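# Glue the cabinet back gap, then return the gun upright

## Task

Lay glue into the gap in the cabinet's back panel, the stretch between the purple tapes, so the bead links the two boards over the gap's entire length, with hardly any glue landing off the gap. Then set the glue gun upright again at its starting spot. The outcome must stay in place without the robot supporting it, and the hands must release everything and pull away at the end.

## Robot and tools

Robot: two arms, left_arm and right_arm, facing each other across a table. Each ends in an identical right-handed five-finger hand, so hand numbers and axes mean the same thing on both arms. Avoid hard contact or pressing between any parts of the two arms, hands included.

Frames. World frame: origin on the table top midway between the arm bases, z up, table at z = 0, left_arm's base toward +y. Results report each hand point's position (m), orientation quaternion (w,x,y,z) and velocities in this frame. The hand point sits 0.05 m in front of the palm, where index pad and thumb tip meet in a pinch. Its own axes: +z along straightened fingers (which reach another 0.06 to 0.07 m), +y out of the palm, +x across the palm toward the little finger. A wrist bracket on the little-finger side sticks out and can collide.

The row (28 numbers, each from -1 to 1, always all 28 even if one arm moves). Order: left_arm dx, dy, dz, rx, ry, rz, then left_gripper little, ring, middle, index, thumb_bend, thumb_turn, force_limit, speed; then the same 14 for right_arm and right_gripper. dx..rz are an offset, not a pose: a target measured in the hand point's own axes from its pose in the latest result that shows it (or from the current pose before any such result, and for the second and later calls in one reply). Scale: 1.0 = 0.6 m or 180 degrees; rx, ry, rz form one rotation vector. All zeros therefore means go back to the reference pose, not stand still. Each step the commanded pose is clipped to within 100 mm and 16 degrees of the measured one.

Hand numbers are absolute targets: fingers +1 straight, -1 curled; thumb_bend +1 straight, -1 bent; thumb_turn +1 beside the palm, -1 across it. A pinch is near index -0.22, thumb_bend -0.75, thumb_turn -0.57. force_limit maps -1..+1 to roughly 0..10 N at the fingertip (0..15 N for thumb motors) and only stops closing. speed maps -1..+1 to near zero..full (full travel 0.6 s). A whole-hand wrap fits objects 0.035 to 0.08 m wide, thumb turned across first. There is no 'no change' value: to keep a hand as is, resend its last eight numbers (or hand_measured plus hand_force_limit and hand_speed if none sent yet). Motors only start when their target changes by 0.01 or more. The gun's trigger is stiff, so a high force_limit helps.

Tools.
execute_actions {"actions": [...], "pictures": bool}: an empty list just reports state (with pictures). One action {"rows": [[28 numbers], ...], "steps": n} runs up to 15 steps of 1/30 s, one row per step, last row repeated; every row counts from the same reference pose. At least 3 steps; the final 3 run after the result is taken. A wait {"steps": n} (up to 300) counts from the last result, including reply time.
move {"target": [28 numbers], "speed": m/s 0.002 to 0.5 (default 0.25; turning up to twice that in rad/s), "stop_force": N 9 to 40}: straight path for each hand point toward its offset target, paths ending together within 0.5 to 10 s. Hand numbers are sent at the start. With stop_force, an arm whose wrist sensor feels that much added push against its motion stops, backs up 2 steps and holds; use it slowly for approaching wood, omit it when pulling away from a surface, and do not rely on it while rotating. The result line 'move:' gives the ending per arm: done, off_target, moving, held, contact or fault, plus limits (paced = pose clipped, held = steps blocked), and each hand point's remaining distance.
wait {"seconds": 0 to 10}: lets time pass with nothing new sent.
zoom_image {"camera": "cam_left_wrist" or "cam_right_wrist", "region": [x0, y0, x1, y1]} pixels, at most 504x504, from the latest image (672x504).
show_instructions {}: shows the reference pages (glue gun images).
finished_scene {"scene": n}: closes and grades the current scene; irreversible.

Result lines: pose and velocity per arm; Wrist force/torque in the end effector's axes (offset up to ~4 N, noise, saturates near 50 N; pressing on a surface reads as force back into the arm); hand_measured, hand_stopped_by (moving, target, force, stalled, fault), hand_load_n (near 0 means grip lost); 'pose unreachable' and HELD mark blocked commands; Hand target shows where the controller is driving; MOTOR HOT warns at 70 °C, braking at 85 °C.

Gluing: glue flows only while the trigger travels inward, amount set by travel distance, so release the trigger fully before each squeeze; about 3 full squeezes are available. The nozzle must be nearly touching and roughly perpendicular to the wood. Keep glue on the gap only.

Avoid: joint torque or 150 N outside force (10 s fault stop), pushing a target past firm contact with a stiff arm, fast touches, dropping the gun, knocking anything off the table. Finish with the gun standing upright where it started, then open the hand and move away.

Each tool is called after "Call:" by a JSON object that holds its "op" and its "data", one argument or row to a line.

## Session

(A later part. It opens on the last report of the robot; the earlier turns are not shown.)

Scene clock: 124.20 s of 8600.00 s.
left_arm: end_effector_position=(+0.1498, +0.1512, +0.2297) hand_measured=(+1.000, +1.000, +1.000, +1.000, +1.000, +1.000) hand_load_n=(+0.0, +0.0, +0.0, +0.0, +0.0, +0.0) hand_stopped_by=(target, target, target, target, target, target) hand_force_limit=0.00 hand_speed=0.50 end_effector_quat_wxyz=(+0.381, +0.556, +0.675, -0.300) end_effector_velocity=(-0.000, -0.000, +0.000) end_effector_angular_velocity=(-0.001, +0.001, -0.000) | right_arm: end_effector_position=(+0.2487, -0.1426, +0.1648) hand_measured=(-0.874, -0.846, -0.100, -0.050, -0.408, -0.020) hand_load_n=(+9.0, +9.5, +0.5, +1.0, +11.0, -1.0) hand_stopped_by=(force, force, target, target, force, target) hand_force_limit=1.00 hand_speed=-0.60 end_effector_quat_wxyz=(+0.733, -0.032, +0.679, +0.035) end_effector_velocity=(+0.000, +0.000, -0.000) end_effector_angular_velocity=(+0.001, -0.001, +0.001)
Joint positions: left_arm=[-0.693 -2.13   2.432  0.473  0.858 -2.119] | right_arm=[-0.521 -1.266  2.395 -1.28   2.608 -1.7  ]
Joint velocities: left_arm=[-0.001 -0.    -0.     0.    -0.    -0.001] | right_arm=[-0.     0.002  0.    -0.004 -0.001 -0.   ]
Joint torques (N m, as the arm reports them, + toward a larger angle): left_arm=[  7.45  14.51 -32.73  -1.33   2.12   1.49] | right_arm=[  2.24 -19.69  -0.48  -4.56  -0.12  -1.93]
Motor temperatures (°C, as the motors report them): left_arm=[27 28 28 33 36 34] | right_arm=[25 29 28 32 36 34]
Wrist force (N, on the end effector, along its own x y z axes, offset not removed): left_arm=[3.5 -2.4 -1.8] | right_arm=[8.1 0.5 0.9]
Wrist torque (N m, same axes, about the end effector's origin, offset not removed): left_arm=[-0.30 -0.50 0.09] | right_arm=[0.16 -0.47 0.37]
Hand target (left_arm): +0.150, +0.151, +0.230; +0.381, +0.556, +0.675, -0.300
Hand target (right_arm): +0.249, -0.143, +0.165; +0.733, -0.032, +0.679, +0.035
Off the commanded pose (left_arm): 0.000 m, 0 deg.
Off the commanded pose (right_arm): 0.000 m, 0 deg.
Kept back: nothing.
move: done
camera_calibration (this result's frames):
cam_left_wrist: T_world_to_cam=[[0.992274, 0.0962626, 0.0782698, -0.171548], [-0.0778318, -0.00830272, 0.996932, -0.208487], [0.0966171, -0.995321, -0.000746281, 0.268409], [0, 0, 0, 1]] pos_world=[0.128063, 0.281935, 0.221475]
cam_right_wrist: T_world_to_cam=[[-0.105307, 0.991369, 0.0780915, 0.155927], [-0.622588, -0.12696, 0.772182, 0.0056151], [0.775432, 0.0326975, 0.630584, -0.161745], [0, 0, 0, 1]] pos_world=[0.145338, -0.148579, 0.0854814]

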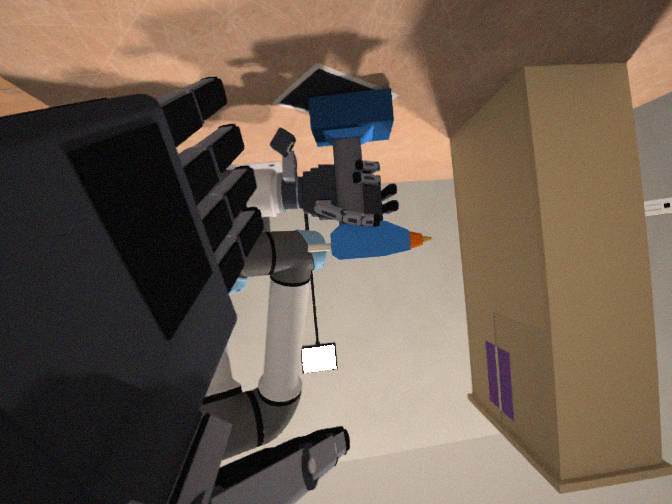

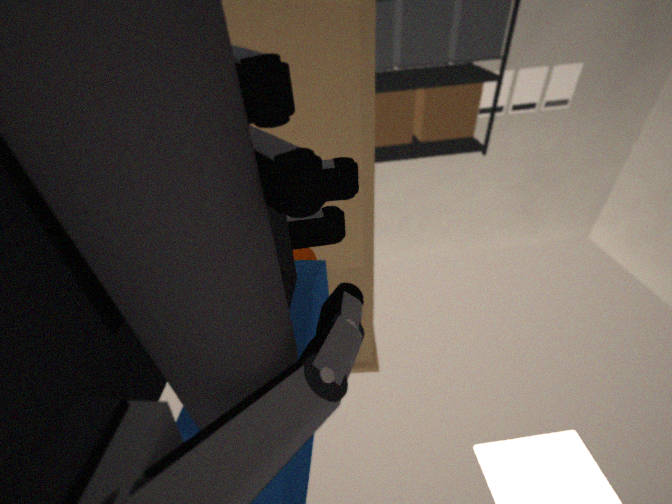

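Call:
{"op": "move", "data": {
  "target": [0,0,0,0,0,0,1,1,1,1,1,1,0,0.5, -0.0008,0,-0.01,0,0,0,-0.98,-0.98,-0.1,-0.05,-0.98,-0.02,1,-0.6],
  "speed": 0.015
}}

Call:
{"op": "move", "data": {
  "target": [0,0,0,0,0,0,1,1,1,1,1,1,0,0.5, 0.02,0,-0.0016,0,0,0,-0.98,-0.98,-0.1,-0.05,-0.98,-0.02,1,-0.6],
  "speed": 0.004,
  "stop_force": 9
}}

Scene clock: 125.17 s of 8600.00 s.
left_arm: end_effector_position=(+0.1498, +0.1512, +0.2297) hand_measured=(+1.000, +1.000, +1.000, +1.000, +1.000, +1.000) hand_load_n=(+0.0, +0.0, +0.0, +0.0, +0.0, +0.0) hand_stopped_by=(target, target, target, target, target, target) hand_force_limit=0.00 hand_speed=0.50 end_effector_quat_wxyz=(+0.381, +0.556, +0.675, -0.300) end_effector_velocity=(-0.000, -0.000, +0.000) end_effector_angular_velocity=(-0.000, +0.000, -0.000) | right_arm: end_effector_position=(+0.2430, -0.1432, +0.1648) hand_measured=(-0.874, -0.846, -0.100, -0.050, -0.408, -0.020) hand_load_n=(+9.0, +9.5, +0.5, +1.0, +11.0, -1.0) hand_stopped_by=(force, force, target, target, force, target) hand_force_limit=1.00 hand_speed=-0.60 end_effector_quat_wxyz=(+0.733, -0.032, +0.679, +0.035) end_effector_velocity=(-0.002, -0.001, -0.000) end_effector_angular_velocity=(-0.000, +0.000, -0.002)
Joint positions: left_arm=[-0.693 -2.13   2.432  0.473  0.858 -2.119] | right_arm=[-0.505 -1.268  2.398 -1.286  2.624 -1.704]
Joint velocities: left_arm=[-0.  0. -0. -0.  0. -0.] | right_arm=[ 0.006 -0.     0.001 -0.003  0.007 -0.002]
Joint torques (N m, as the arm reports them, + toward a larger angle): left_arm=[  8.59  14.4  -32.9   -1.28   2.23   1.32] | right_arm=[  6.78 -36.     0.19  -4.45   2.04  -1.7 ]
Motor temperatures (°C, as the motors report them): left_arm=[27 28 28 33 36 34] | right_arm=[25 29 28 32 36 34]
Wrist force (N, on the end effector, along its own x y z axes, offset not removed): left_arm=[5.3 0.1 0.1] | right_arm=[9.6 2.0 1.0]
Wrist torque (N m, same axes, about the end effector's origin, offset not removed): left_arm=[-0.16 -0.88 0.21] | right_arm=[0.32 -0.72 0.52]
Hand target (left_arm): +0.150, +0.151, +0.230; +0.381, +0.556, +0.675, -0.300
Hand target (right_arm): +0.243, -0.143, +0.165; +0.733, -0.032, +0.679, +0.035
Off the commanded pose (left_arm): 0.000 m, 0 deg.
Off the commanded pose (right_arm): 0.000 m, 0 deg.
Kept back: nothing.
move: done
camera_calibration (this result's frames):
cam_left_wrist: T_world_to_cam=[[0.992274, 0.0962634, 0.0782716, -0.17155], [-0.0778335, -0.00830351, 0.996932, -0.208487], [0.096618, -0.995321, -0.000746839, 0.268409], [0, 0, 0, 1]] pos_world=[0.128064, 0.281936, 0.221475]
cam_right_wrist: T_world_to_cam=[[-0.10533, 0.991366, 0.0781, 0.155861], [-0.622547, -0.126979, 0.772212, 0.00197852], [0.775461, 0.0327161, 0.630547, -0.157319], [0, 0, 0, 1]] pos_world=[0.139643, -0.149118, 0.0854964]

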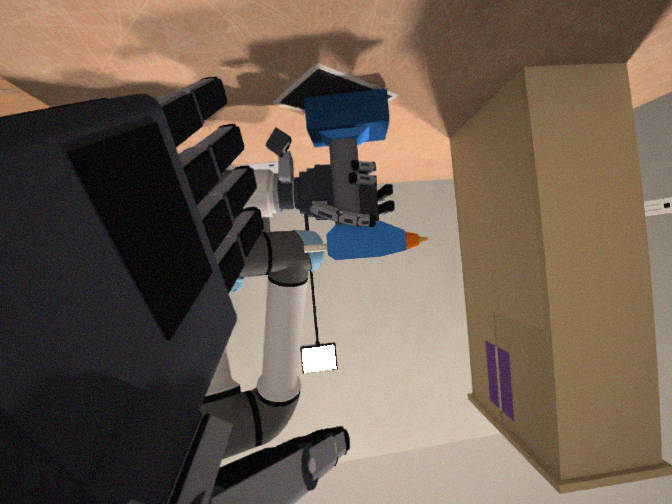

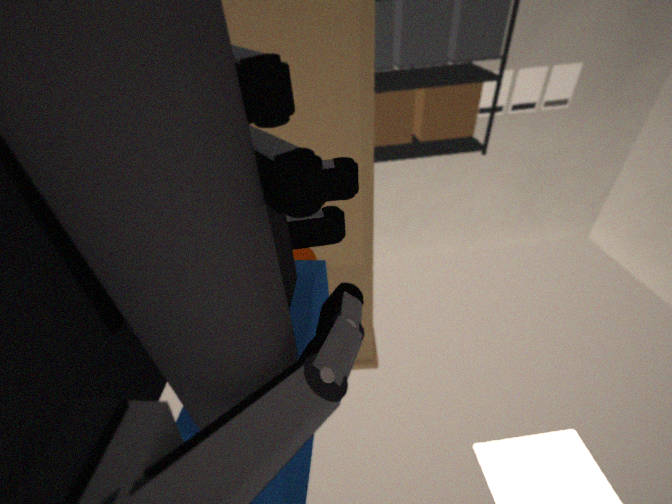

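Scene clock: 126.80 s of 8600.00 s.
left_arm: end_effector_position=(+0.1498, +0.1512, +0.2297) hand_measured=(+1.000, +1.000, +1.000, +1.000, +1.000, +1.000) hand_load_n=(+0.0, +0.0, +0.0, +0.0, +0.0, +0.0) hand_stopped_by=(target, target, target, target, target, target) hand_force_limit=0.00 hand_speed=0.50 end_effector_quat_wxyz=(+0.381, +0.556, +0.675, -0.300) end_effector_velocity=(-0.000, -0.000, +0.000) end_effector_angular_velocity=(-0.000, -0.000, -0.001) | right_arm: end_effector_position=(+0.2430, -0.1431, +0.1599) hand_measured=(-0.874, -0.846, -0.100, -0.050, -0.408, -0.020) hand_load_n=(+8.0, +9.0, +0.5, +1.0, +11.5, -1.0) hand_stopped_by=(force, force, target, target, force, target) hand_force_limit=1.00 hand_speed=-0.60 end_effector_quat_wxyz=(+0.733, -0.032, +0.679, +0.035) end_effector_velocity=(-0.001, +0.000, +0.001) end_effector_angular_velocity=(-0.002, +0.001, +0.002)
Joint positions: left_arm=[-0.693 -2.13   2.432  0.473  0.858 -2.119] | right_arm=[-0.505 -1.252  2.4   -1.304  2.624 -1.704]
Joint velocities: left_arm=[-0.001  0.    -0.    -0.     0.     0.001] | right_arm=[ 0.001 -0.004 -0.     0.007 -0.001 -0.   ]
Joint torques (N m, as the arm reports them, + toward a larger angle): left_arm=[  8.72  14.11 -32.74  -1.28   2.12   1.34] | right_arm=[ -8.04 -28.43   5.9    2.49  -1.23   1.99]
Motor temperatures (°C, as the motors report them): left_arm=[27 28 28 33 36 34] | right_arm=[25 29 28 32 36 34]
Wrist force (N, on the end effector, along its own x y z axes, offset not removed): left_arm=[0.8 -5.6 -4.4] | right_arm=[-10.4 2.8 7.8]
Wrist torque (N m, same axes, about the end effector's origin, offset not removed): left_arm=[-0.77 -0.13 -0.03] | right_arm=[-0.07 0.31 -0.61]
Hand target (left_arm): +0.150, +0.151, +0.230; +0.381, +0.556, +0.675, -0.300
Hand target (right_arm): +0.243, -0.143, +0.160; +0.733, -0.032, +0.679, +0.035
Off the commanded pose (left_arm): 0.000 m, 0 deg.
Off the commanded pose (right_arm): 0.007 m, 0 deg.
Kept back: nothing.
move: contact (right_arm)
camera_calibration (this result's frames):
cam_left_wrist: T_world_to_cam=[[0.992274, 0.0962634, 0.0782716, -0.17155], [-0.0778335, -0.00830324, 0.996932, -0.208487], [0.0966179, -0.995321, -0.000746574, 0.268409], [0, 0, 0, 1]] pos_world=[0.128064, 0.281936, 0.221475]
cam_right_wrist: T_world_to_cam=[[-0.10533, 0.99136, 0.0781656, 0.156225], [-0.622548, -0.12703, 0.772203, 0.00580449], [0.775461, 0.0326746, 0.63055, -0.154196], [0, 0, 0, 1]] pos_world=[0.139641, -0.149099, 0.0805345]

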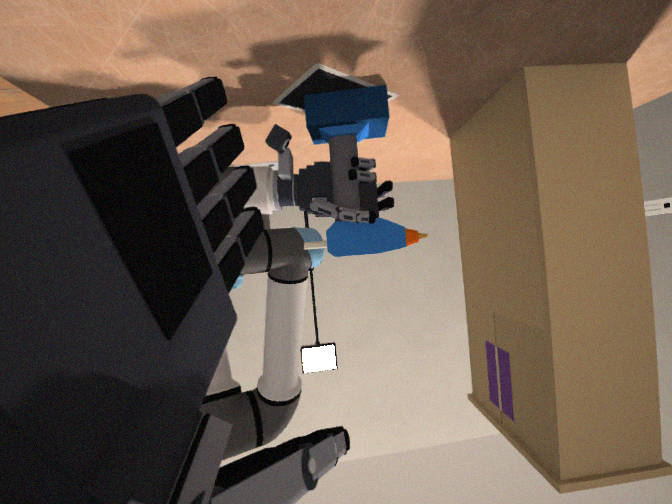

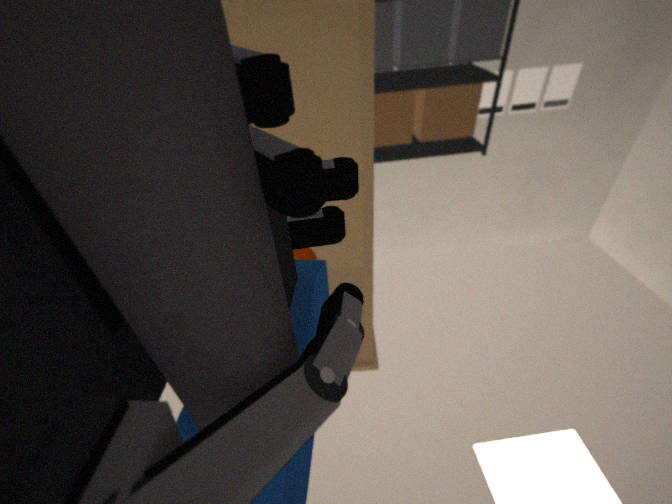

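Call:
{"op": "execute_actions", "data": {
  "actions": [
    {"rows":[[0,0,0,0,0,0,1,1,1,1,1,1,0,0.5, 0,0,0,0,0,0,-0.5,-0.5,1,1,0.0,-0.02,-0.5,-0.6]],"steps":15}
  ]
}}

Call:
{"op": "move", "data": {
  "target": [0,0,0,0,0,0,1,1,1,1,1,1,0,0.5, 0,-0.005,0,0,0,0,1,1,1,1,1,-1,-0.5,-0.2],
  "speed": 0.004
}}

Scene clock: 127.30 s of 8600.00 s.
left_arm: end_effector_position=(+0.1498, +0.1512, +0.2297) hand_measured=(+1.000, +1.000, +1.000, +1.000, +1.000, +1.000) hand_load_n=(+0.0, +0.0, +0.0, +0.0, +0.0, +0.0) hand_stopped_by=(target, target, target, target, target, target) hand_force_limit=0.00 hand_speed=0.50 end_effector_quat_wxyz=(+0.381, +0.556, +0.675, -0.300) end_effector_velocity=(-0.000, -0.000, +0.000) end_effector_angular_velocity=(-0.000, +0.000, -0.001) | right_arm: end_effector_position=(+0.2430, -0.1431, +0.1599) hand_measured=(-0.676, -0.650, +0.098, +0.148, -0.288, -0.020) hand_load_n=(+0.0, +0.0, +0.0, +0.0, +4.5, -2.0) hand_stopped_by=(moving, moving, moving, moving, moving, target) hand_force_limit=-0.50 hand_speed=-0.60 end_effector_quat_wxyz=(+0.733, -0.032, +0.679, +0.035) end_effector_velocity=(+0.001, -0.001, -0.000) end_effector_angular_velocity=(-0.000, +0.000, -0.003)
Joint positions: left_arm=[-0.693 -2.13   2.432  0.473  0.858 -2.119] | right_arm=[-0.505 -1.252  2.4   -1.304  2.624 -1.704]
Joint velocities: left_arm=[-0.001  0.    -0.     0.     0.     0.   ] | right_arm=[-0.002  0.001 -0.    -0.     0.001  0.   ]
Joint torques (N m, as the arm reports them, + toward a larger angle): left_arm=[  8.25  14.34 -33.18  -1.22   2.38   1.49] | right_arm=[ -7.3  -12.9    1.98  -2.02  -0.98   2.21]
Motor temperatures (°C, as the motors report them): left_arm=[27 28 28 33 36 34] | right_arm=[25 29 28 32 36 34]
Wrist force (N, on the end effector, along its own x y z axes, offset not removed): left_arm=[5.4 0.0 2.5] | right_arm=[-7.6 3.3 -0.2]
Wrist torque (N m, same axes, about the end effector's origin, offset not removed): left_arm=[-0.19 -0.93 0.42] | right_arm=[0.40 -0.06 -0.25]
Steps of this call (steps 1 to 3: nothing new was sent; steps 4 to 15: the first 12 steps of this action). Readings (end_effector_position | what the end effector reports):
4: left_arm (+0.1498, +0.1512, +0.2297) | right_arm (+0.2430, -0.1432, +0.1600) | left_arm hand_measured=(+1.000, +1.000, +1.000, +1.000, +1.000, +1.000) hand_load_n=(+0.0, +0.0, +0.0, +0.0, +0.0, +0.0) hand_stopped_by=(target, target, target, target, target, target) hand_force_limit=0.00 hand_speed=0.50 | right_arm hand_measured=(-0.874, -0.846, -0.100, -0.050, -0.408, -0.020) hand_load_n=(+8.5, +9.5, +0.5, +1.0, +11.0, -1.0) hand_stopped_by=(moving, moving, moving, moving, moving, target) hand_force_limit=-0.50 hand_speed=-0.60
5: left_arm (+0.1498, +0.1512, +0.2297) | right_arm (+0.2430, -0.1432, +0.1600) | left_arm hand_measured=(+1.000, +1.000, +1.000, +1.000, +1.000, +1.000) hand_load_n=(+0.0, +0.0, +0.0, +0.0, +0.0, +0.0) hand_stopped_by=(target, target, target, target, target, target) hand_force_limit=0.00 hand_speed=0.50 | right_arm hand_measured=(-0.874, -0.846, -0.100, -0.050, -0.408, -0.020) hand_load_n=(+8.5, +9.5, +0.5, +1.0, +11.0, -1.0) hand_stopped_by=(moving, moving, moving, moving, moving, target) hand_force_limit=-0.50 hand_speed=-0.60
7: left_arm (+0.1498, +0.1512, +0.2297) | right_arm (+0.2430, -0.1432, +0.1600) | left_arm hand_measured=(+1.000, +1.000, +1.000, +1.000, +1.000, +1.000) hand_load_n=(+0.0, +0.0, +0.0, +0.0, +0.0, +0.0) hand_stopped_by=(target, target, target, target, target, target) hand_force_limit=0.00 hand_speed=0.50 | right_arm hand_measured=(-0.854, -0.828, -0.080, -0.030, -0.398, -0.020) hand_load_n=(+2.0, +2.5, +0.5, +0.5, +10.5, -1.5) hand_stopped_by=(moving, moving, moving, moving, moving, target) hand_force_limit=-0.50 hand_speed=-0.60
11: left_arm (+0.1498, +0.1512, +0.2297) | right_arm (+0.2430, -0.1431, +0.1600) | left_arm hand_measured=(+1.000, +1.000, +1.000, +1.000, +1.000, +1.000) hand_load_n=(+0.0, +0.0, +0.0, +0.0, +0.0, +0.0) hand_stopped_by=(target, target, target, target, target, target) hand_force_limit=0.00 hand_speed=0.50 | right_arm hand_measured=(-0.766, -0.738, +0.010, +0.060, -0.344, -0.020) hand_load_n=(+0.0, +0.0, +0.0, +0.0, +6.5, -2.5) hand_stopped_by=(moving, moving, moving, moving, moving, target) hand_force_limit=-0.50 hand_speed=-0.60
15: the state above

Scene clock: 130.30 s of 8600.00 s.
left_arm: end_effector_position=(+0.1498, +0.1512, +0.2297) hand_measured=(+1.000, +1.000, +1.000, +1.000, +1.000, +1.000) hand_load_n=(+0.0, +0.0, +0.0, +0.0, +0.0, +0.0) hand_stopped_by=(target, target, target, target, target, target) hand_force_limit=0.00 hand_speed=0.50 end_effector_quat_wxyz=(+0.381, +0.556, +0.675, -0.300) end_effector_velocity=(+0.000, +0.000, -0.000) end_effector_angular_velocity=(-0.000, +0.001, +0.001) | right_arm: end_effector_position=(+0.2433, -0.1461, +0.1599) hand_measured=(+1.000, +1.000, +1.000, +1.000, +1.000, -1.000) hand_load_n=(+0.0, +0.0, +0.0, +0.0, +0.0, +0.0) hand_stopped_by=(target, target, target, target, target, target) hand_force_limit=-0.50 hand_speed=-0.20 end_effector_quat_wxyz=(+0.733, -0.032, +0.679, +0.035) end_effector_velocity=(-0.000, +0.000, +0.000) end_effector_angular_velocity=(+0.000, -0.000, +0.001)
Joint positions: left_arm=[-0.693 -2.13   2.432  0.473  0.858 -2.119] | right_arm=[-0.51  -1.257  2.409 -1.306  2.619 -1.703]
Joint velocities: left_arm=[ 0.001  0.    -0.    -0.     0.    -0.001] | right_arm=[ 0.     0.     0.    -0.    -0.001  0.   ]
Joint torques (N m, as the arm reports them, + toward a larger angle): left_arm=[  8.75  14.26 -32.41  -1.17   2.26   1.5 ] | right_arm=[ -9.82 -31.88   2.89  -3.23  -1.99   2.15]
Motor temperatures (°C, as the motors report them): left_arm=[27 28 28 33 36 34] | right_arm=[25 29 28 32 36 34]
Wrist force (N, on the end effector, along its own x y z axes, offset not removed): left_arm=[2.4 -2.9 -2.5] | right_arm=[2.0 1.3 1.2]
Wrist torque (N m, same axes, about the end effector's origin, offset not removed): left_arm=[-0.39 -0.36 -0.15] | right_arm=[0.30 -0.36 0.22]
Hand target (left_arm): +0.150, +0.151, +0.230; +0.381, +0.556, +0.675, -0.300
Hand target (right_arm): +0.243, -0.146, +0.160; +0.733, -0.032, +0.679, +0.035
Off your previous action's commanded pose (left_arm): 0.000 m, 0 deg at its last step (step 3 of this call).
Off your previous action's commanded pose (right_arm): 0.000 m, 0 deg at its last step (step 3 of this call).
Off the commanded pose (left_arm): 0.000 m, 0 deg.
Off the commanded pose (right_arm): 0.000 m, 0 deg.
Kept back: nothing.
move: done
camera_calibration (this result's frames):
cam_left_wrist: T_world_to_cam=[[0.992274, 0.0962633, 0.0782716, -0.17155], [-0.0778335, -0.0083034, 0.996932, -0.208487], [0.0966179, -0.995321, -0.000746735, 0.268409], [0, 0, 0, 1]] pos_world=[0.128064, 0.281936, 0.221475]
cam_right_wrist: T_world_to_cam=[[-0.105347, 0.991361, 0.0781385, 0.159219], [-0.622548, -0.12702, 0.772205, 0.00561412], [0.775459, 0.0327042, 0.630551, -0.154307], [0, 0, 0, 1]] pos_world=[0.139927, -0.152084, 0.0805221]

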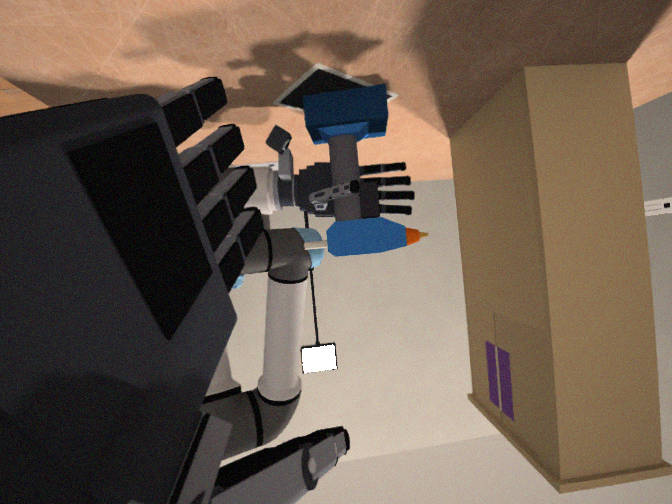

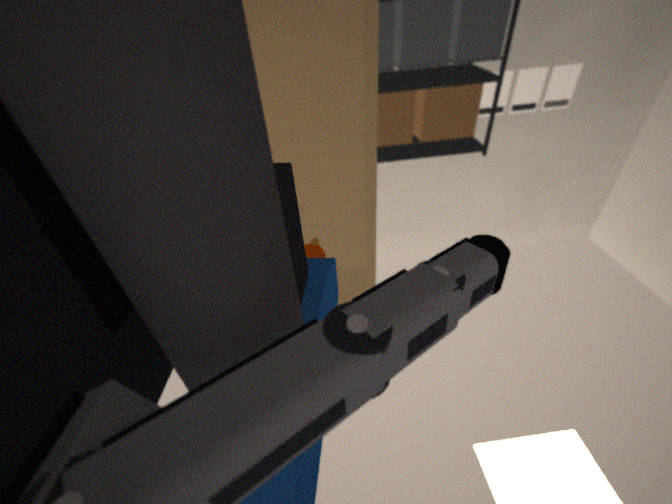

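Call:
{"op": "move", "data": {
  "target": [0,0,0,0,0,0,1,1,1,1,1,1,0,0.5, 0.0015,-0.0163,-0.0453,0,0.025,0,1,1,1,1,1,-1,-0.5,-0.2],
  "speed": 0.04
}}

Call:
{"op": "move", "data": {
  "target": [0,0,0,0,0,0,1,1,1,1,1,1,0,0.5, 0,-0.047,-0.04,0,0,0,1,1,1,1,1,-1,-0.5,-0.2],
  "speed": 0.05
}}

Call:
{"op": "move", "data": {
  "target": [0,0,0,0,0,0,1,1,1,1,1,1,0,0.5, 0,-0.11,0,0,0,0,1,1,1,1,1,-1,-0.5,-0.2],
  "speed": 0.07
}}

Call:
{"op": "move", "data": {
  "target": [0,0,0,0,0,0,1,1,1,1,1,1,0,0.5, -0.27,0,0,0,0.5,0,1,1,1,1,1,-1,-0.5,-0.2],
  "speed": 0.25
}}

Scene clock: 131.90 s of 8600.00 s.
left_arm: end_effector_position=(+0.1498, +0.1512, +0.2297) hand_measured=(+1.000, +1.000, +1.000, +1.000, +1.000, +1.000) hand_load_n=(+0.0, +0.0, +0.0, +0.0, +0.0, +0.0) hand_stopped_by=(target, target, target, target, target, target) hand_force_limit=0.00 hand_speed=0.50 end_effector_quat_wxyz=(+0.381, +0.556, +0.675, -0.300) end_effector_velocity=(-0.000, -0.000, -0.000) end_effector_angular_velocity=(-0.000, +0.000, +0.000) | right_arm: end_effector_position=(+0.2176, -0.1583, +0.1569) hand_measured=(+1.000, +1.000, +1.000, +1.000, +1.000, -1.000) hand_load_n=(+0.0, +0.0, +0.0, +0.0, +0.0, +0.0) hand_stopped_by=(target, target, target, target, target, target) hand_force_limit=-0.50 hand_speed=-0.20 end_effector_quat_wxyz=(+0.706, -0.033, +0.707, +0.034) end_effector_velocity=(-0.003, -0.001, -0.000) end_effector_angular_velocity=(-0.001, +0.011, +0.001)
Joint positions: left_arm=[-0.693 -2.13   2.432  0.473  0.858 -2.119] | right_arm=[-0.437 -1.307  2.393 -1.084  2.698 -1.568]
Joint velocities: left_arm=[-0.     0.     0.    -0.     0.    -0.001] | right_arm=[ 0.008 -0.005 -0.006  0.036  0.007  0.023]
Joint torques (N m, as the arm reports them, + toward a larger angle): left_arm=[  8.83  14.56 -33.03  -1.29   2.25   1.52] | right_arm=[  7.52 -30.87 -19.92   1.47   2.34   1.9 ]
Motor temperatures (°C, as the motors report them): left_arm=[27 28 28 33 36 34] | right_arm=[25 29 28 32 36 34]
Wrist force (N, on the end effector, along its own x y z axes, offset not removed): left_arm=[0.6 2.3 -2.4] | right_arm=[1.1 2.0 2.7]
Wrist torque (N m, same axes, about the end effector's origin, offset not removed): left_arm=[0.34 -0.04 0.16] | right_arm=[0.18 -0.31 0.37]
Hand target (left_arm): +0.150, +0.151, +0.230; +0.381, +0.556, +0.675, -0.300
Hand target (right_arm): +0.217, -0.158, +0.157; +0.706, -0.033, +0.707, +0.034
Off the commanded pose (left_arm): 0.000 m, 0 deg.
Off the commanded pose (right_arm): 0.000 m, 0 deg.
Kept back: nothing.
move: done
camera_calibration (this result's frames):
cam_left_wrist: T_world_to_cam=[[0.992274, 0.0962633, 0.0782718, -0.17155], [-0.0778337, -0.0083036, 0.996932, -0.208487], [0.0966179, -0.995321, -0.000746909, 0.268409], [0, 0, 0, 1]] pos_world=[0.128064, 0.281936, 0.221475]
cam_right_wrist: T_world_to_cam=[[-0.0994558, 0.991918, 0.078786, 0.167483], [-0.56134, -0.121307, 0.818646, -0.0293797], [0.821587, 0.0371934, 0.568868, -0.131762], [0, 0, 0, 1]] pos_world=[0.108419, -0.164793, 0.0858113]

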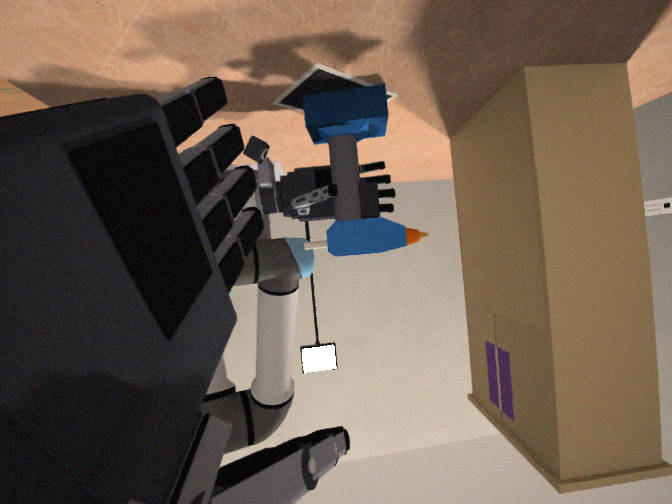

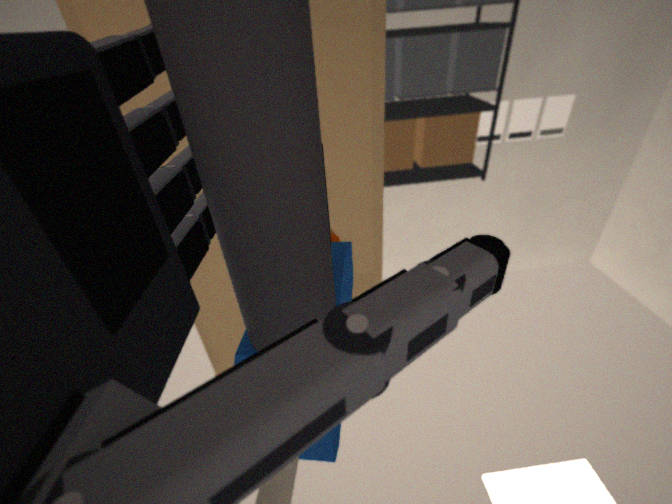

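Scene clock: 133.07 s of 8600.00 s.
left_arm: end_effector_position=(+0.1498, +0.1512, +0.2297) hand_measured=(+1.000, +1.000, +1.000, +1.000, +1.000, +1.000) hand_load_n=(+0.0, +0.0, +0.0, +0.0, +0.0, +0.0) hand_stopped_by=(target, target, target, target, target, target) hand_force_limit=0.00 hand_speed=0.50 end_effector_quat_wxyz=(+0.381, +0.556, +0.675, -0.300) end_effector_velocity=(+0.000, +0.000, -0.000) end_effector_angular_velocity=(+0.000, -0.001, +0.000) | right_arm: end_effector_position=(+0.1965, -0.1883, +0.1569) hand_measured=(+1.000, +1.000, +1.000, +1.000, +1.000, -1.000) hand_load_n=(+0.0, +0.0, +0.0, +0.0, +0.0, +0.0) hand_stopped_by=(target, target, target, target, target, target) hand_force_limit=-0.50 hand_speed=-0.20 end_effector_quat_wxyz=(+0.706, -0.033, +0.707, +0.034) end_effector_velocity=(-0.002, -0.002, -0.000) end_effector_angular_velocity=(-0.001, +0.000, +0.002)
Joint positions: left_arm=[-0.693 -2.13   2.432  0.473  0.858 -2.119] | right_arm=[-0.4   -1.357  2.471 -1.112  2.734 -1.567]
Joint velocities: left_arm=[ 0.  0.  0. -0. -0.  0.] | right_arm=[ 0.004 -0.004  0.005 -0.001  0.002 -0.   ]
Joint torques (N m, as the arm reports them, + toward a larger angle): left_arm=[  7.68  14.1  -32.26  -1.29   2.24   1.51] | right_arm=[  7.13 -28.13   3.19  -2.8    2.63   0.05]
Motor temperatures (°C, as the motors report them): left_arm=[27 28 28 33 36 34] | right_arm=[25 29 28 32 36 34]
Wrist force (N, on the end effector, along its own x y z axes, offset not removed): left_arm=[4.6 0.0 0.8] | right_arm=[3.0 1.2 2.1]
Wrist torque (N m, same axes, about the end effector's origin, offset not removed): left_arm=[-0.30 -0.64 0.29] | right_arm=[0.13 -0.57 0.28]
Hand target (left_arm): +0.150, +0.151, +0.230; +0.381, +0.556, +0.675, -0.300
Hand target (right_arm): +0.196, -0.189, +0.157; +0.706, -0.033, +0.707, +0.034
Off the commanded pose (left_arm): 0.000 m, 0 deg.
Off the commanded pose (right_arm): 0.000 m, 0 deg.
Kept back: nothing.
move: done
camera_calibration (this result's frames):
cam_left_wrist: T_world_to_cam=[[0.992274, 0.0962632, 0.0782718, -0.17155], [-0.0778337, -0.00830366, 0.996932, -0.208487], [0.0966178, -0.995321, -0.000746978, 0.268409], [0, 0, 0, 1]] pos_world=[0.128064, 0.281936, 0.221475]
cam_right_wrist: T_world_to_cam=[[-0.0994477, 0.991914, 0.0788519, 0.195191], [-0.561254, -0.121353, 0.818698, -0.0448551], [0.821647, 0.0371617, 0.568784, -0.113352], [0, 0, 0, 1]] pos_world=[0.0873716, -0.194844, 0.0858045]

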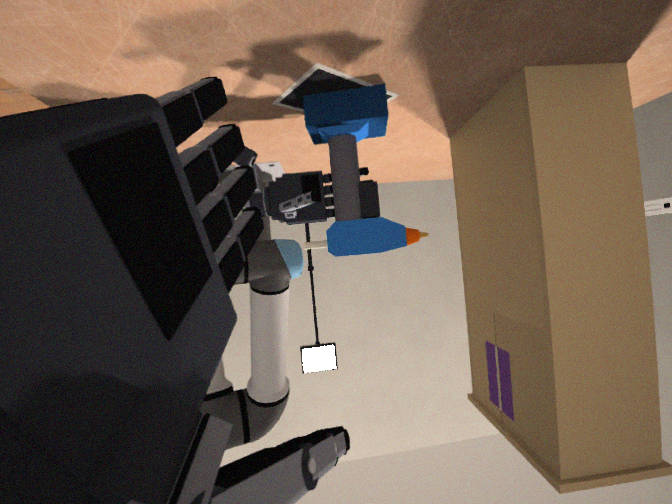

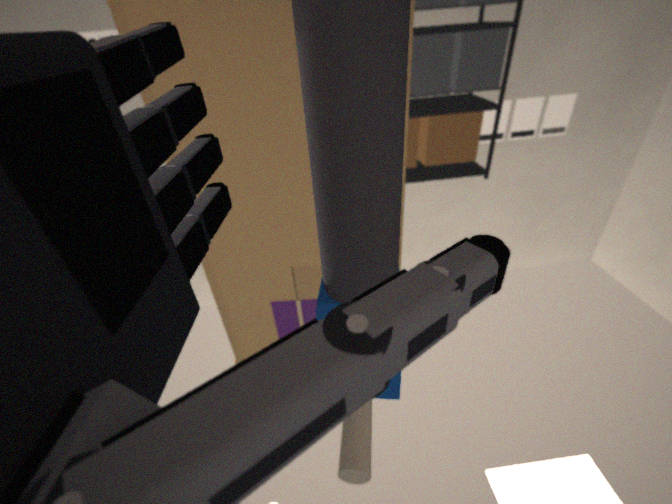

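Scene clock: 134.50 s of 8600.00 s.
left_arm: end_effector_position=(+0.1498, +0.1512, +0.2297) hand_measured=(+1.000, +1.000, +1.000, +1.000, +1.000, +1.000) hand_load_n=(+0.0, +0.0, +0.0, +0.0, +0.0, +0.0) hand_stopped_by=(target, target, target, target, target, target) hand_force_limit=0.00 hand_speed=0.50 end_effector_quat_wxyz=(+0.381, +0.556, +0.675, -0.300) end_effector_velocity=(-0.000, -0.000, -0.000) end_effector_angular_velocity=(-0.000, +0.001, -0.000) | right_arm: end_effector_position=(+0.2028, -0.2537, +0.1569) hand_measured=(+1.000, +1.000, +1.000, +1.000, +1.000, -1.000) hand_load_n=(+0.0, +0.0, +0.0, +0.0, +0.0, +0.0) hand_stopped_by=(target, target, target, target, target, target) hand_force_limit=-0.50 hand_speed=-0.20 end_effector_quat_wxyz=(+0.706, -0.033, +0.707, +0.034) end_effector_velocity=(-0.000, -0.002, +0.000) end_effector_angular_velocity=(-0.001, -0.000, +0.004)
Joint positions: left_arm=[-0.693 -2.13   2.432  0.473  0.858 -2.119] | right_arm=[-0.534 -1.494  2.66  -1.165  2.601 -1.568]
Joint velocities: left_arm=[-0.001 -0.    -0.     0.    -0.    -0.001] | right_arm=[-0.009 -0.009  0.01  -0.001 -0.013 -0.001]
Joint torques (N m, as the arm reports them, + toward a larger angle): left_arm=[  8.31  14.69 -32.97  -1.24   2.16   1.43] | right_arm=[-10.17 -22.72   3.01  -3.06  -1.62  -2.28]
Motor temperatures (°C, as the motors report them): left_arm=[27 28 28 33 36 34] | right_arm=[25 29 28 32 36 34]
Wrist force (N, on the end effector, along its own x y z axes, offset not removed): left_arm=[3.2 -1.6 -0.6] | right_arm=[1.0 1.9 1.3]
Wrist torque (N m, same axes, about the end effector's origin, offset not removed): left_arm=[-0.23 -0.62 0.10] | right_arm=[0.25 -0.30 0.29]
Hand target (left_arm): +0.150, +0.151, +0.230; +0.381, +0.556, +0.675, -0.300
Hand target (right_arm): +0.203, -0.254, +0.157; +0.706, -0.033, +0.706, +0.034
Off the commanded pose (left_arm): 0.000 m, 0 deg.
Off the commanded pose (right_arm): 0.000 m, 0 deg.
Kept back: nothing.
move: done
camera_calibration (this result's frames):
cam_left_wrist: T_world_to_cam=[[0.992274, 0.0962634, 0.0782716, -0.17155], [-0.0778335, -0.00830351, 0.996932, -0.208487], [0.096618, -0.995321, -0.000746835, 0.268409], [0, 0, 0, 1]] pos_world=[0.128064, 0.281936, 0.221475]
cam_right_wrist: T_world_to_cam=[[-0.0992468, 0.991943, 0.0787405, 0.26064], [-0.561465, -0.121155, 0.818583, -0.0491367], [0.821527, 0.0370317, 0.568965, -0.116097], [0, 0, 0, 1]] pos_world=[0.0936561, -0.260193, 0.0857549]

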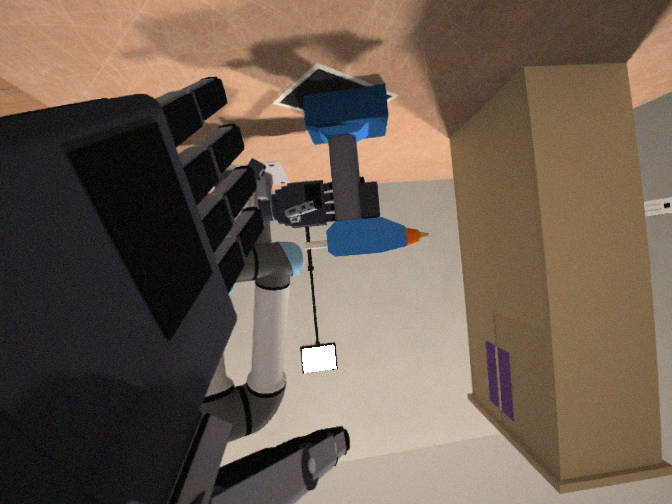

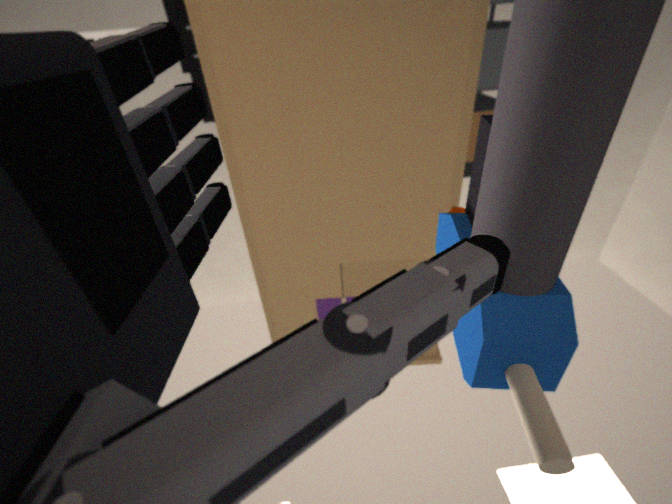

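Scene clock: 138.23 s of 8600.00 s.
left_arm: end_effector_position=(+0.1498, +0.1512, +0.2297) hand_measured=(+1.000, +1.000, +1.000, +1.000, +1.000, +1.000) hand_load_n=(+0.0, +0.0, +0.0, +0.0, +0.0, +0.0) hand_stopped_by=(target, target, target, target, target, target) hand_force_limit=0.00 hand_speed=0.50 end_effector_quat_wxyz=(+0.381, +0.556, +0.675, -0.300) end_effector_velocity=(+0.001, +0.000, -0.000) end_effector_angular_velocity=(-0.000, +0.000, +0.002) | right_arm: end_effector_position=(+0.2029, -0.2541, +0.3188) hand_measured=(+1.000, +1.000, +1.000, +1.000, +1.000, -1.000) hand_load_n=(+0.0, +0.0, +0.0, +0.0, +0.0, +0.0) hand_stopped_by=(target, target, target, target, target, target) hand_force_limit=-0.50 hand_speed=-0.20 end_effector_quat_wxyz=(+0.001, -0.047, +0.999, +0.000) end_effector_velocity=(+0.000, -0.000, +0.001) end_effector_angular_velocity=(-0.002, +0.016, +0.001)
Joint positions: left_arm=[-0.693 -2.13   2.432  0.473  0.858 -2.119] | right_arm=[-1.168 -1.615  1.661  1.523  1.571 -1.174]
Joint velocities: left_arm=[ 0.002  0.     0.    -0.    -0.    -0.   ] | right_arm=[-0.006  0.007 -0.006  0.014 -0.006 -0.007]
Joint torques (N m, as the arm reports them, + toward a larger angle): left_arm=[  8.97  14.71 -32.26  -1.34   2.25   1.41] | right_arm=[ -9.49  -8.92 -27.73   4.72  -1.7   -2.09]
Motor temperatures (°C, as the motors report them): left_arm=[27 28 28 33 36 34] | right_arm=[25 29 28 32 36 34]
Wrist force (N, on the end effector, along its own x y z axes, offset not removed): left_arm=[2.9 0.2 -0.9] | right_arm=[1.1 1.4 -0.6]
Wrist torque (N m, same axes, about the end effector's origin, offset not removed): left_arm=[-0.18 -0.47 0.23] | right_arm=[0.33 -0.18 0.23]
Hand target (left_arm): +0.150, +0.151, +0.230; +0.381, +0.556, +0.675, -0.300
Hand target (right_arm): +0.203, -0.254, +0.319; +0.000, -0.047, +0.999, +0.000
Off the commanded pose (left_arm): 0.000 m, 0 deg.
Off the commanded pose (right_arm): 0.000 m, 0 deg.
Kept back: nothing.
move: done
camera_calibration (this result's frames):
cam_left_wrist: T_world_to_cam=[[0.992274, 0.0962632, 0.0782718, -0.17155], [-0.0778336, -0.00830364, 0.996932, -0.208487], [0.0966178, -0.995321, -0.000746963, 0.268409], [0, 0, 0, 1]] pos_world=[0.128064, 0.281936, 0.221475]
cam_right_wrist: T_world_to_cam=[[-0.0166091, 0.999847, 0.00550647, 0.256866], [0.819819, 0.0104654, 0.572527, -0.350047], [0.572382, 0.0140234, -0.819867, 0.279216], [0, 0, 0, 1]] pos_world=[0.131423, -0.257079, 0.427916]

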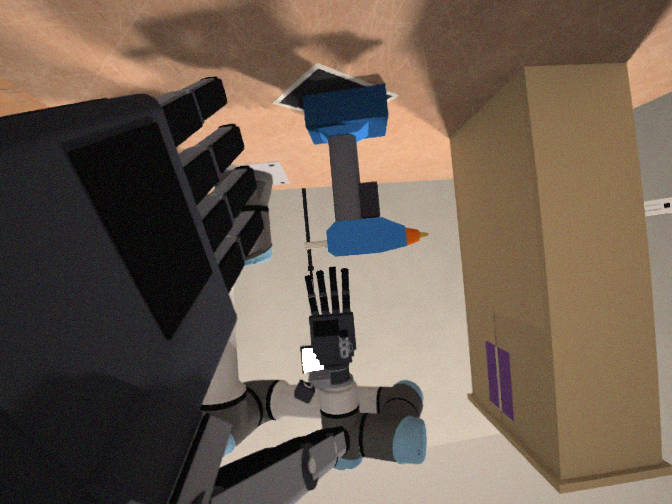

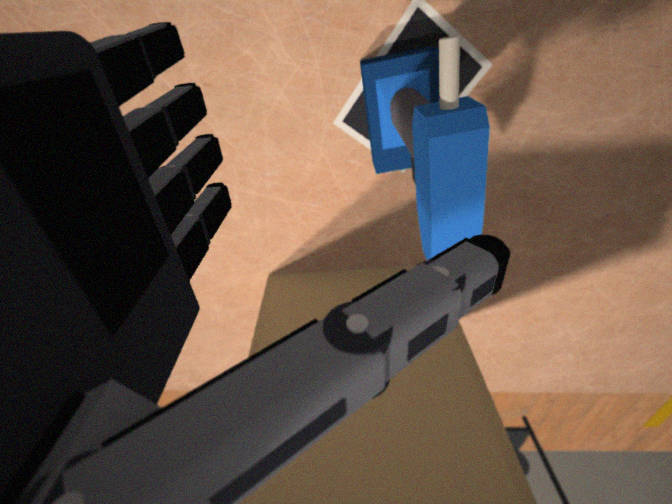

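Call:
{"op": "move", "data": {
  "target": [0,0,0,0,0,0,1,1,1,1,1,1,0,0.5, 0.001,0.15,0.0058,0,0,-0.0294,1,1,1,1,1,-0.02,0.6,0.3],
  "speed": 0.15
}}

Scene clock: 139.67 s of 8600.00 s.
left_arm: end_effector_position=(+0.1498, +0.1512, +0.2297) hand_measured=(+1.000, +1.000, +1.000, +1.000, +1.000, +1.000) hand_load_n=(+0.0, +0.0, +0.0, +0.0, +0.0, +0.0) hand_stopped_by=(target, target, target, target, target, target) hand_force_limit=0.00 hand_speed=0.50 end_effector_quat_wxyz=(+0.381, +0.556, +0.675, -0.300) end_effector_velocity=(+0.000, -0.000, +0.000) end_effector_angular_velocity=(-0.001, +0.001, +0.001) | right_arm: end_effector_position=(+0.1938, -0.1648, +0.3154) hand_measured=(+1.000, +1.000, +1.000, +1.000, +1.000, -0.020) hand_load_n=(+0.0, +0.0, +0.0, +0.0, +0.0, +0.0) hand_stopped_by=(target, target, target, target, target, target) hand_force_limit=0.60 hand_speed=0.30 end_effector_quat_wxyz=(+0.001, -0.093, +0.996, +0.001) end_effector_velocity=(+0.001, +0.002, +0.000) end_effector_angular_velocity=(-0.001, -0.002, +0.001)
Joint positions: left_arm=[-0.693 -2.13   2.432  0.473  0.858 -2.119] | right_arm=[-0.933 -1.429  1.474  1.524  1.571 -1.031]
Joint velocities: left_arm=[ 0.     0.    -0.     0.    -0.    -0.001] | right_arm=[ 0.005  0.006 -0.008  0.001  0.002  0.004]
Joint torques (N m, as the arm reports them, + toward a larger angle): left_arm=[  8.11  14.09 -32.84  -1.46   2.21   1.45] | right_arm=[  7.51 -18.77 -26.3    4.56   2.33   2.19]
Motor temperatures (°C, as the motors report them): left_arm=[27 28 28 33 36 34] | right_arm=[25 29 28 32 36 34]
Wrist force (N, on the end effector, along its own x y z axes, offset not removed): left_arm=[3.5 -3.9 -1.8] | right_arm=[2.6 1.0 2.1]
Wrist torque (N m, same axes, about the end effector's origin, offset not removed): left_arm=[-0.56 -0.52 0.21] | right_arm=[0.17 -0.56 0.35]
Hand target (left_arm): +0.150, +0.151, +0.230; +0.381, +0.556, +0.675, -0.300
Hand target (right_arm): +0.194, -0.165, +0.315; +0.001, -0.093, +0.996, +0.000
Off the commanded pose (left_arm): 0.000 m, 0 deg.
Off the commanded pose (right_arm): 0.000 m, 0 deg.
Kept back: nothing.
move: done
camera_calibration (this result's frames):
cam_left_wrist: T_world_to_cam=[[0.992274, 0.0962632, 0.0782718, -0.17155], [-0.0778337, -0.00830362, 0.996932, -0.208487], [0.0966178, -0.995321, -0.000746942, 0.268409], [0, 0, 0, 1]] pos_world=[0.128064, 0.281936, 0.221475]
cam_right_wrist: T_world_to_cam=[[-0.108517, 0.994077, 0.00591717, 0.184253], [0.815571, 0.0856245, 0.572287, -0.328248], [0.56839, 0.0669289, -0.820032, 0.2899], [0, 0, 0, 1]] pos_world=[0.122927, -0.174458, 0.424489]

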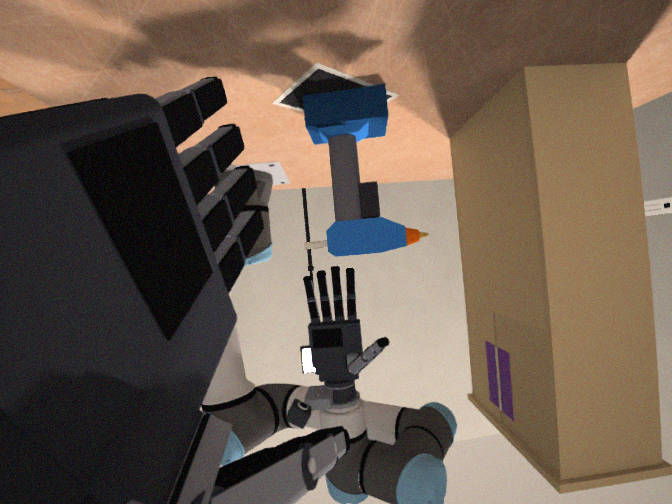

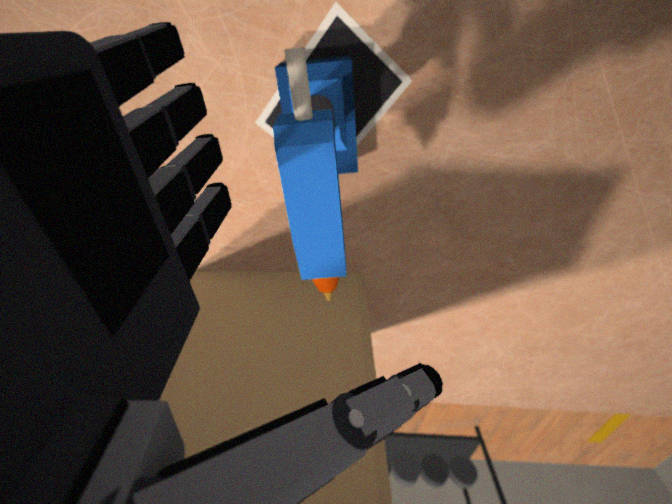

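Call:
{"op": "move", "data": {
  "target": [0,0,0,0,0,0,1,1,1,1,1,1,0,0.5, -0.0643,-0.0027,0.195,0,0,0,1,1,1,1,1,-1,0.6,0.5],
  "speed": 0.07
}}

Call:
{"op": "move", "data": {
  "target": [0,0,0,0,0,0,1,1,1,1,1,1,0,0.5, 0,0,0,0,0,0,1,-1,-1,-1,-1,-1,0.6,-0.7],
  "speed": 0.05
}}

Scene clock: 142.37 s of 8600.00 s.
left_arm: end_effector_position=(+0.1498, +0.1512, +0.2297) hand_measured=(+1.000, +1.000, +1.000, +1.000, +1.000, +1.000) hand_load_n=(+0.0, +0.0, +0.0, +0.0, +0.0, +0.0) hand_stopped_by=(target, target, target, target, target, target) hand_force_limit=0.00 hand_speed=0.50 end_effector_quat_wxyz=(+0.381, +0.556, +0.675, -0.300) end_effector_velocity=(-0.000, -0.000, +0.000) end_effector_angular_velocity=(-0.000, +0.000, -0.001) | right_arm: end_effector_position=(+0.2322, -0.1592, +0.1987) hand_measured=(+1.000, +1.000, +1.000, +1.000, +1.000, -1.000) hand_load_n=(+0.0, +0.0, +0.0, +0.0, +0.0, +0.0) hand_stopped_by=(target, target, target, target, target, target) hand_force_limit=0.60 hand_speed=0.50 end_effector_quat_wxyz=(+0.001, -0.093, +0.996, +0.000) end_effector_velocity=(+0.000, +0.001, -0.003) end_effector_angular_velocity=(-0.001, -0.000, +0.002)
Joint positions: left_arm=[-0.693 -2.13   2.432  0.473  0.858 -2.119] | right_arm=[-0.989 -1.319  1.644  1.244  1.571 -1.087]
Joint velocities: left_arm=[-0.001  0.    -0.    -0.    -0.    -0.   ] | right_arm=[ 0.001  0.004  0.003 -0.006  0.001 -0.001]
Joint torques (N m, as the arm reports them, + toward a larger angle): left_arm=[  8.75  14.47 -33.21  -1.24   2.21   1.34] | right_arm=[ -9.6  -22.79  -4.35   0.34  -1.78  -2.08]
Motor temperatures (°C, as the motors report them): left_arm=[27 28 28 33 36 34] | right_arm=[25 29 28 32 36 34]
Wrist force (N, on the end effector, along its own x y z axes, offset not removed): left_arm=[4.3 -2.4 -6.0] | right_arm=[1.7 1.0 2.7]
Wrist torque (N m, same axes, about the end effector's origin, offset not removed): left_arm=[-0.13 -0.58 0.23] | right_arm=[0.09 -0.45 0.21]
Hand target (left_arm): +0.150, +0.151, +0.230; +0.381, +0.556, +0.675, -0.300
Hand target (right_arm): +0.232, -0.159, +0.198; +0.001, -0.093, +0.996, +0.000
Off the commanded pose (left_arm): 0.000 m, 0 deg.
Off the commanded pose (right_arm): 0.000 m, 0 deg.
Kept back: nothing.
move: done
camera_calibration (this result's frames):
cam_left_wrist: T_world_to_cam=[[0.992274, 0.0962633, 0.0782717, -0.17155], [-0.0778336, -0.00830358, 0.996932, -0.208487], [0.0966179, -0.995321, -0.000746904, 0.268409], [0, 0, 0, 1]] pos_world=[0.128064, 0.281936, 0.221475]
cam_right_wrist: T_world_to_cam=[[-0.108514, 0.994078, 0.00579515, 0.183509], [0.815519, 0.0856857, 0.572352, -0.293253], [0.568466, 0.0668343, -0.819987, 0.171993], [0, 0, 0, 1]] pos_world=[0.161294, -0.168789, 0.307813]

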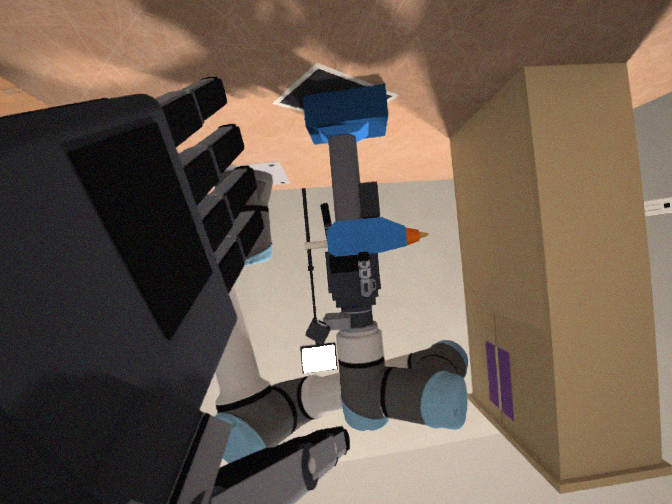

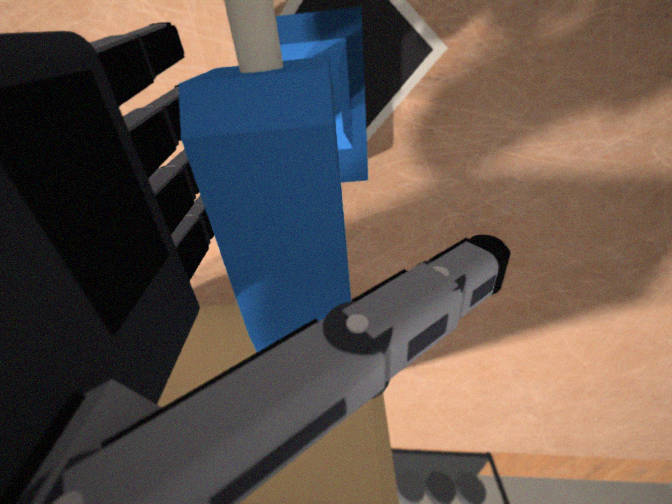

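Scene clock: 144.20 s of 8600.00 s.
left_arm: end_effector_position=(+0.1498, +0.1512, +0.2297) hand_measured=(+1.000, +1.000, +1.000, +1.000, +1.000, +1.000) hand_load_n=(+0.0, +0.0, +0.0, +0.0, +0.0, +0.0) hand_stopped_by=(target, target, target, target, target, target) hand_force_limit=0.00 hand_speed=0.50 end_effector_quat_wxyz=(+0.381, +0.556, +0.675, -0.300) end_effector_velocity=(+0.000, +0.000, -0.000) end_effector_angular_velocity=(-0.000, +0.002, +0.002) | right_arm: end_effector_position=(+0.2322, -0.1592, +0.1987) hand_measured=(+1.000, +0.288, +0.376, +0.222, +0.568, -1.000) hand_load_n=(+0.0, +5.5, +4.5, +8.5, +14.0, +2.5) hand_stopped_by=(target, force, force, force, force, target) hand_force_limit=0.60 hand_speed=-0.70 end_effector_quat_wxyz=(+0.001, -0.093, +0.996, +0.000) end_effector_velocity=(+0.000, -0.000, +0.000) end_effector_angular_velocity=(-0.000, +0.000, -0.001)
Joint positions: left_arm=[-0.693 -2.13   2.432  0.473  0.858 -2.119] | right_arm=[-0.989 -1.319  1.644  1.244  1.571 -1.087]
Joint velocities: left_arm=[ 0.     0.     0.    -0.    -0.    -0.003] | right_arm=[-0.001  0.    -0.     0.     0.     0.   ]
Joint torques (N m, as the arm reports them, + toward a larger angle): left_arm=[  8.77  14.46 -33.    -1.26   2.11   1.38] | right_arm=[  4.42 -35.44 -24.25   2.3   -1.27   2.15]
Motor temperatures (°C, as the motors report them): left_arm=[27 28 28 33 36 34] | right_arm=[25 29 28 32 36 34]
Wrist force (N, on the end effector, along its own x y z axes, offset not removed): left_arm=[2.9 -4.9 -1.5] | right_arm=[3.0 0.9 -1.7]
Wrist torque (N m, same axes, about the end effector's origin, offset not removed): left_arm=[-0.63 -0.44 0.09] | right_arm=[1.09 -0.35 0.36]
Hand target (left_arm): +0.150, +0.151, +0.230; +0.381, +0.556, +0.675, -0.300
Hand target (right_arm): +0.232, -0.159, +0.199; +0.001, -0.093, +0.996, +0.000
Off the commanded pose (left_arm): 0.000 m, 0 deg.
Off the commanded pose (right_arm): 0.000 m, 0 deg.
Kept back: nothing.
move: done
camera_calibration (this result's frames):
cam_left_wrist: T_world_to_cam=[[0.992274, 0.0962634, 0.0782716, -0.17155], [-0.0778335, -0.00830364, 0.996932, -0.208487], [0.096618, -0.995321, -0.00074697, 0.268409], [0, 0, 0, 1]] pos_world=[0.128064, 0.281936, 0.221475]
cam_right_wrist: T_world_to_cam=[[-0.108509, 0.994079, 0.00580932, 0.183513], [0.815512, 0.0856723, 0.572364, -0.293277], [0.568477, 0.066844, -0.819979, 0.171995], [0, 0, 0, 1]] pos_world=[0.161308, -0.168797, 0.307827]

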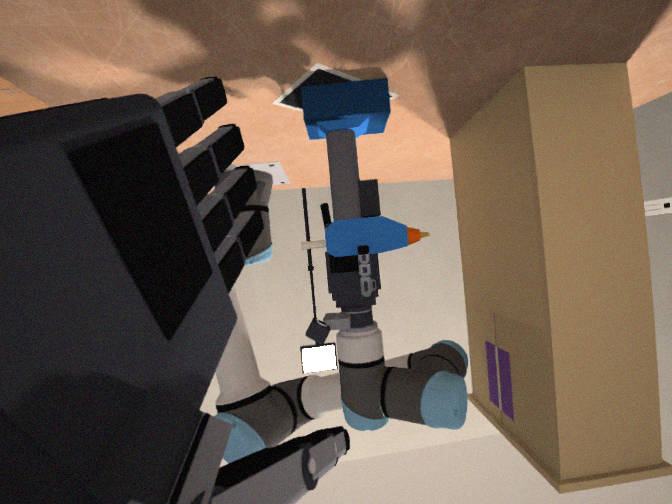

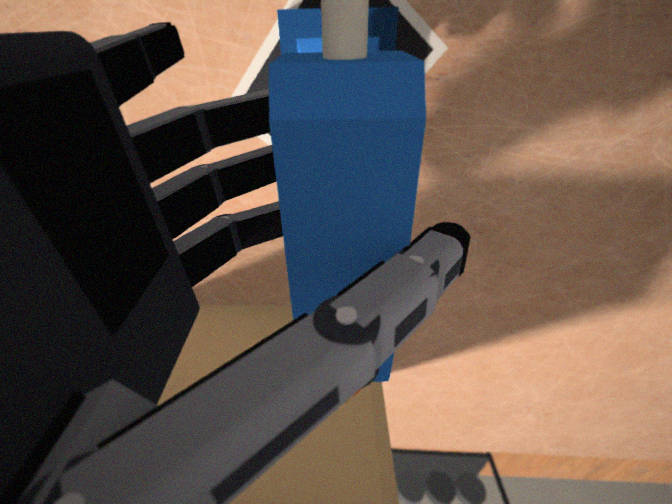

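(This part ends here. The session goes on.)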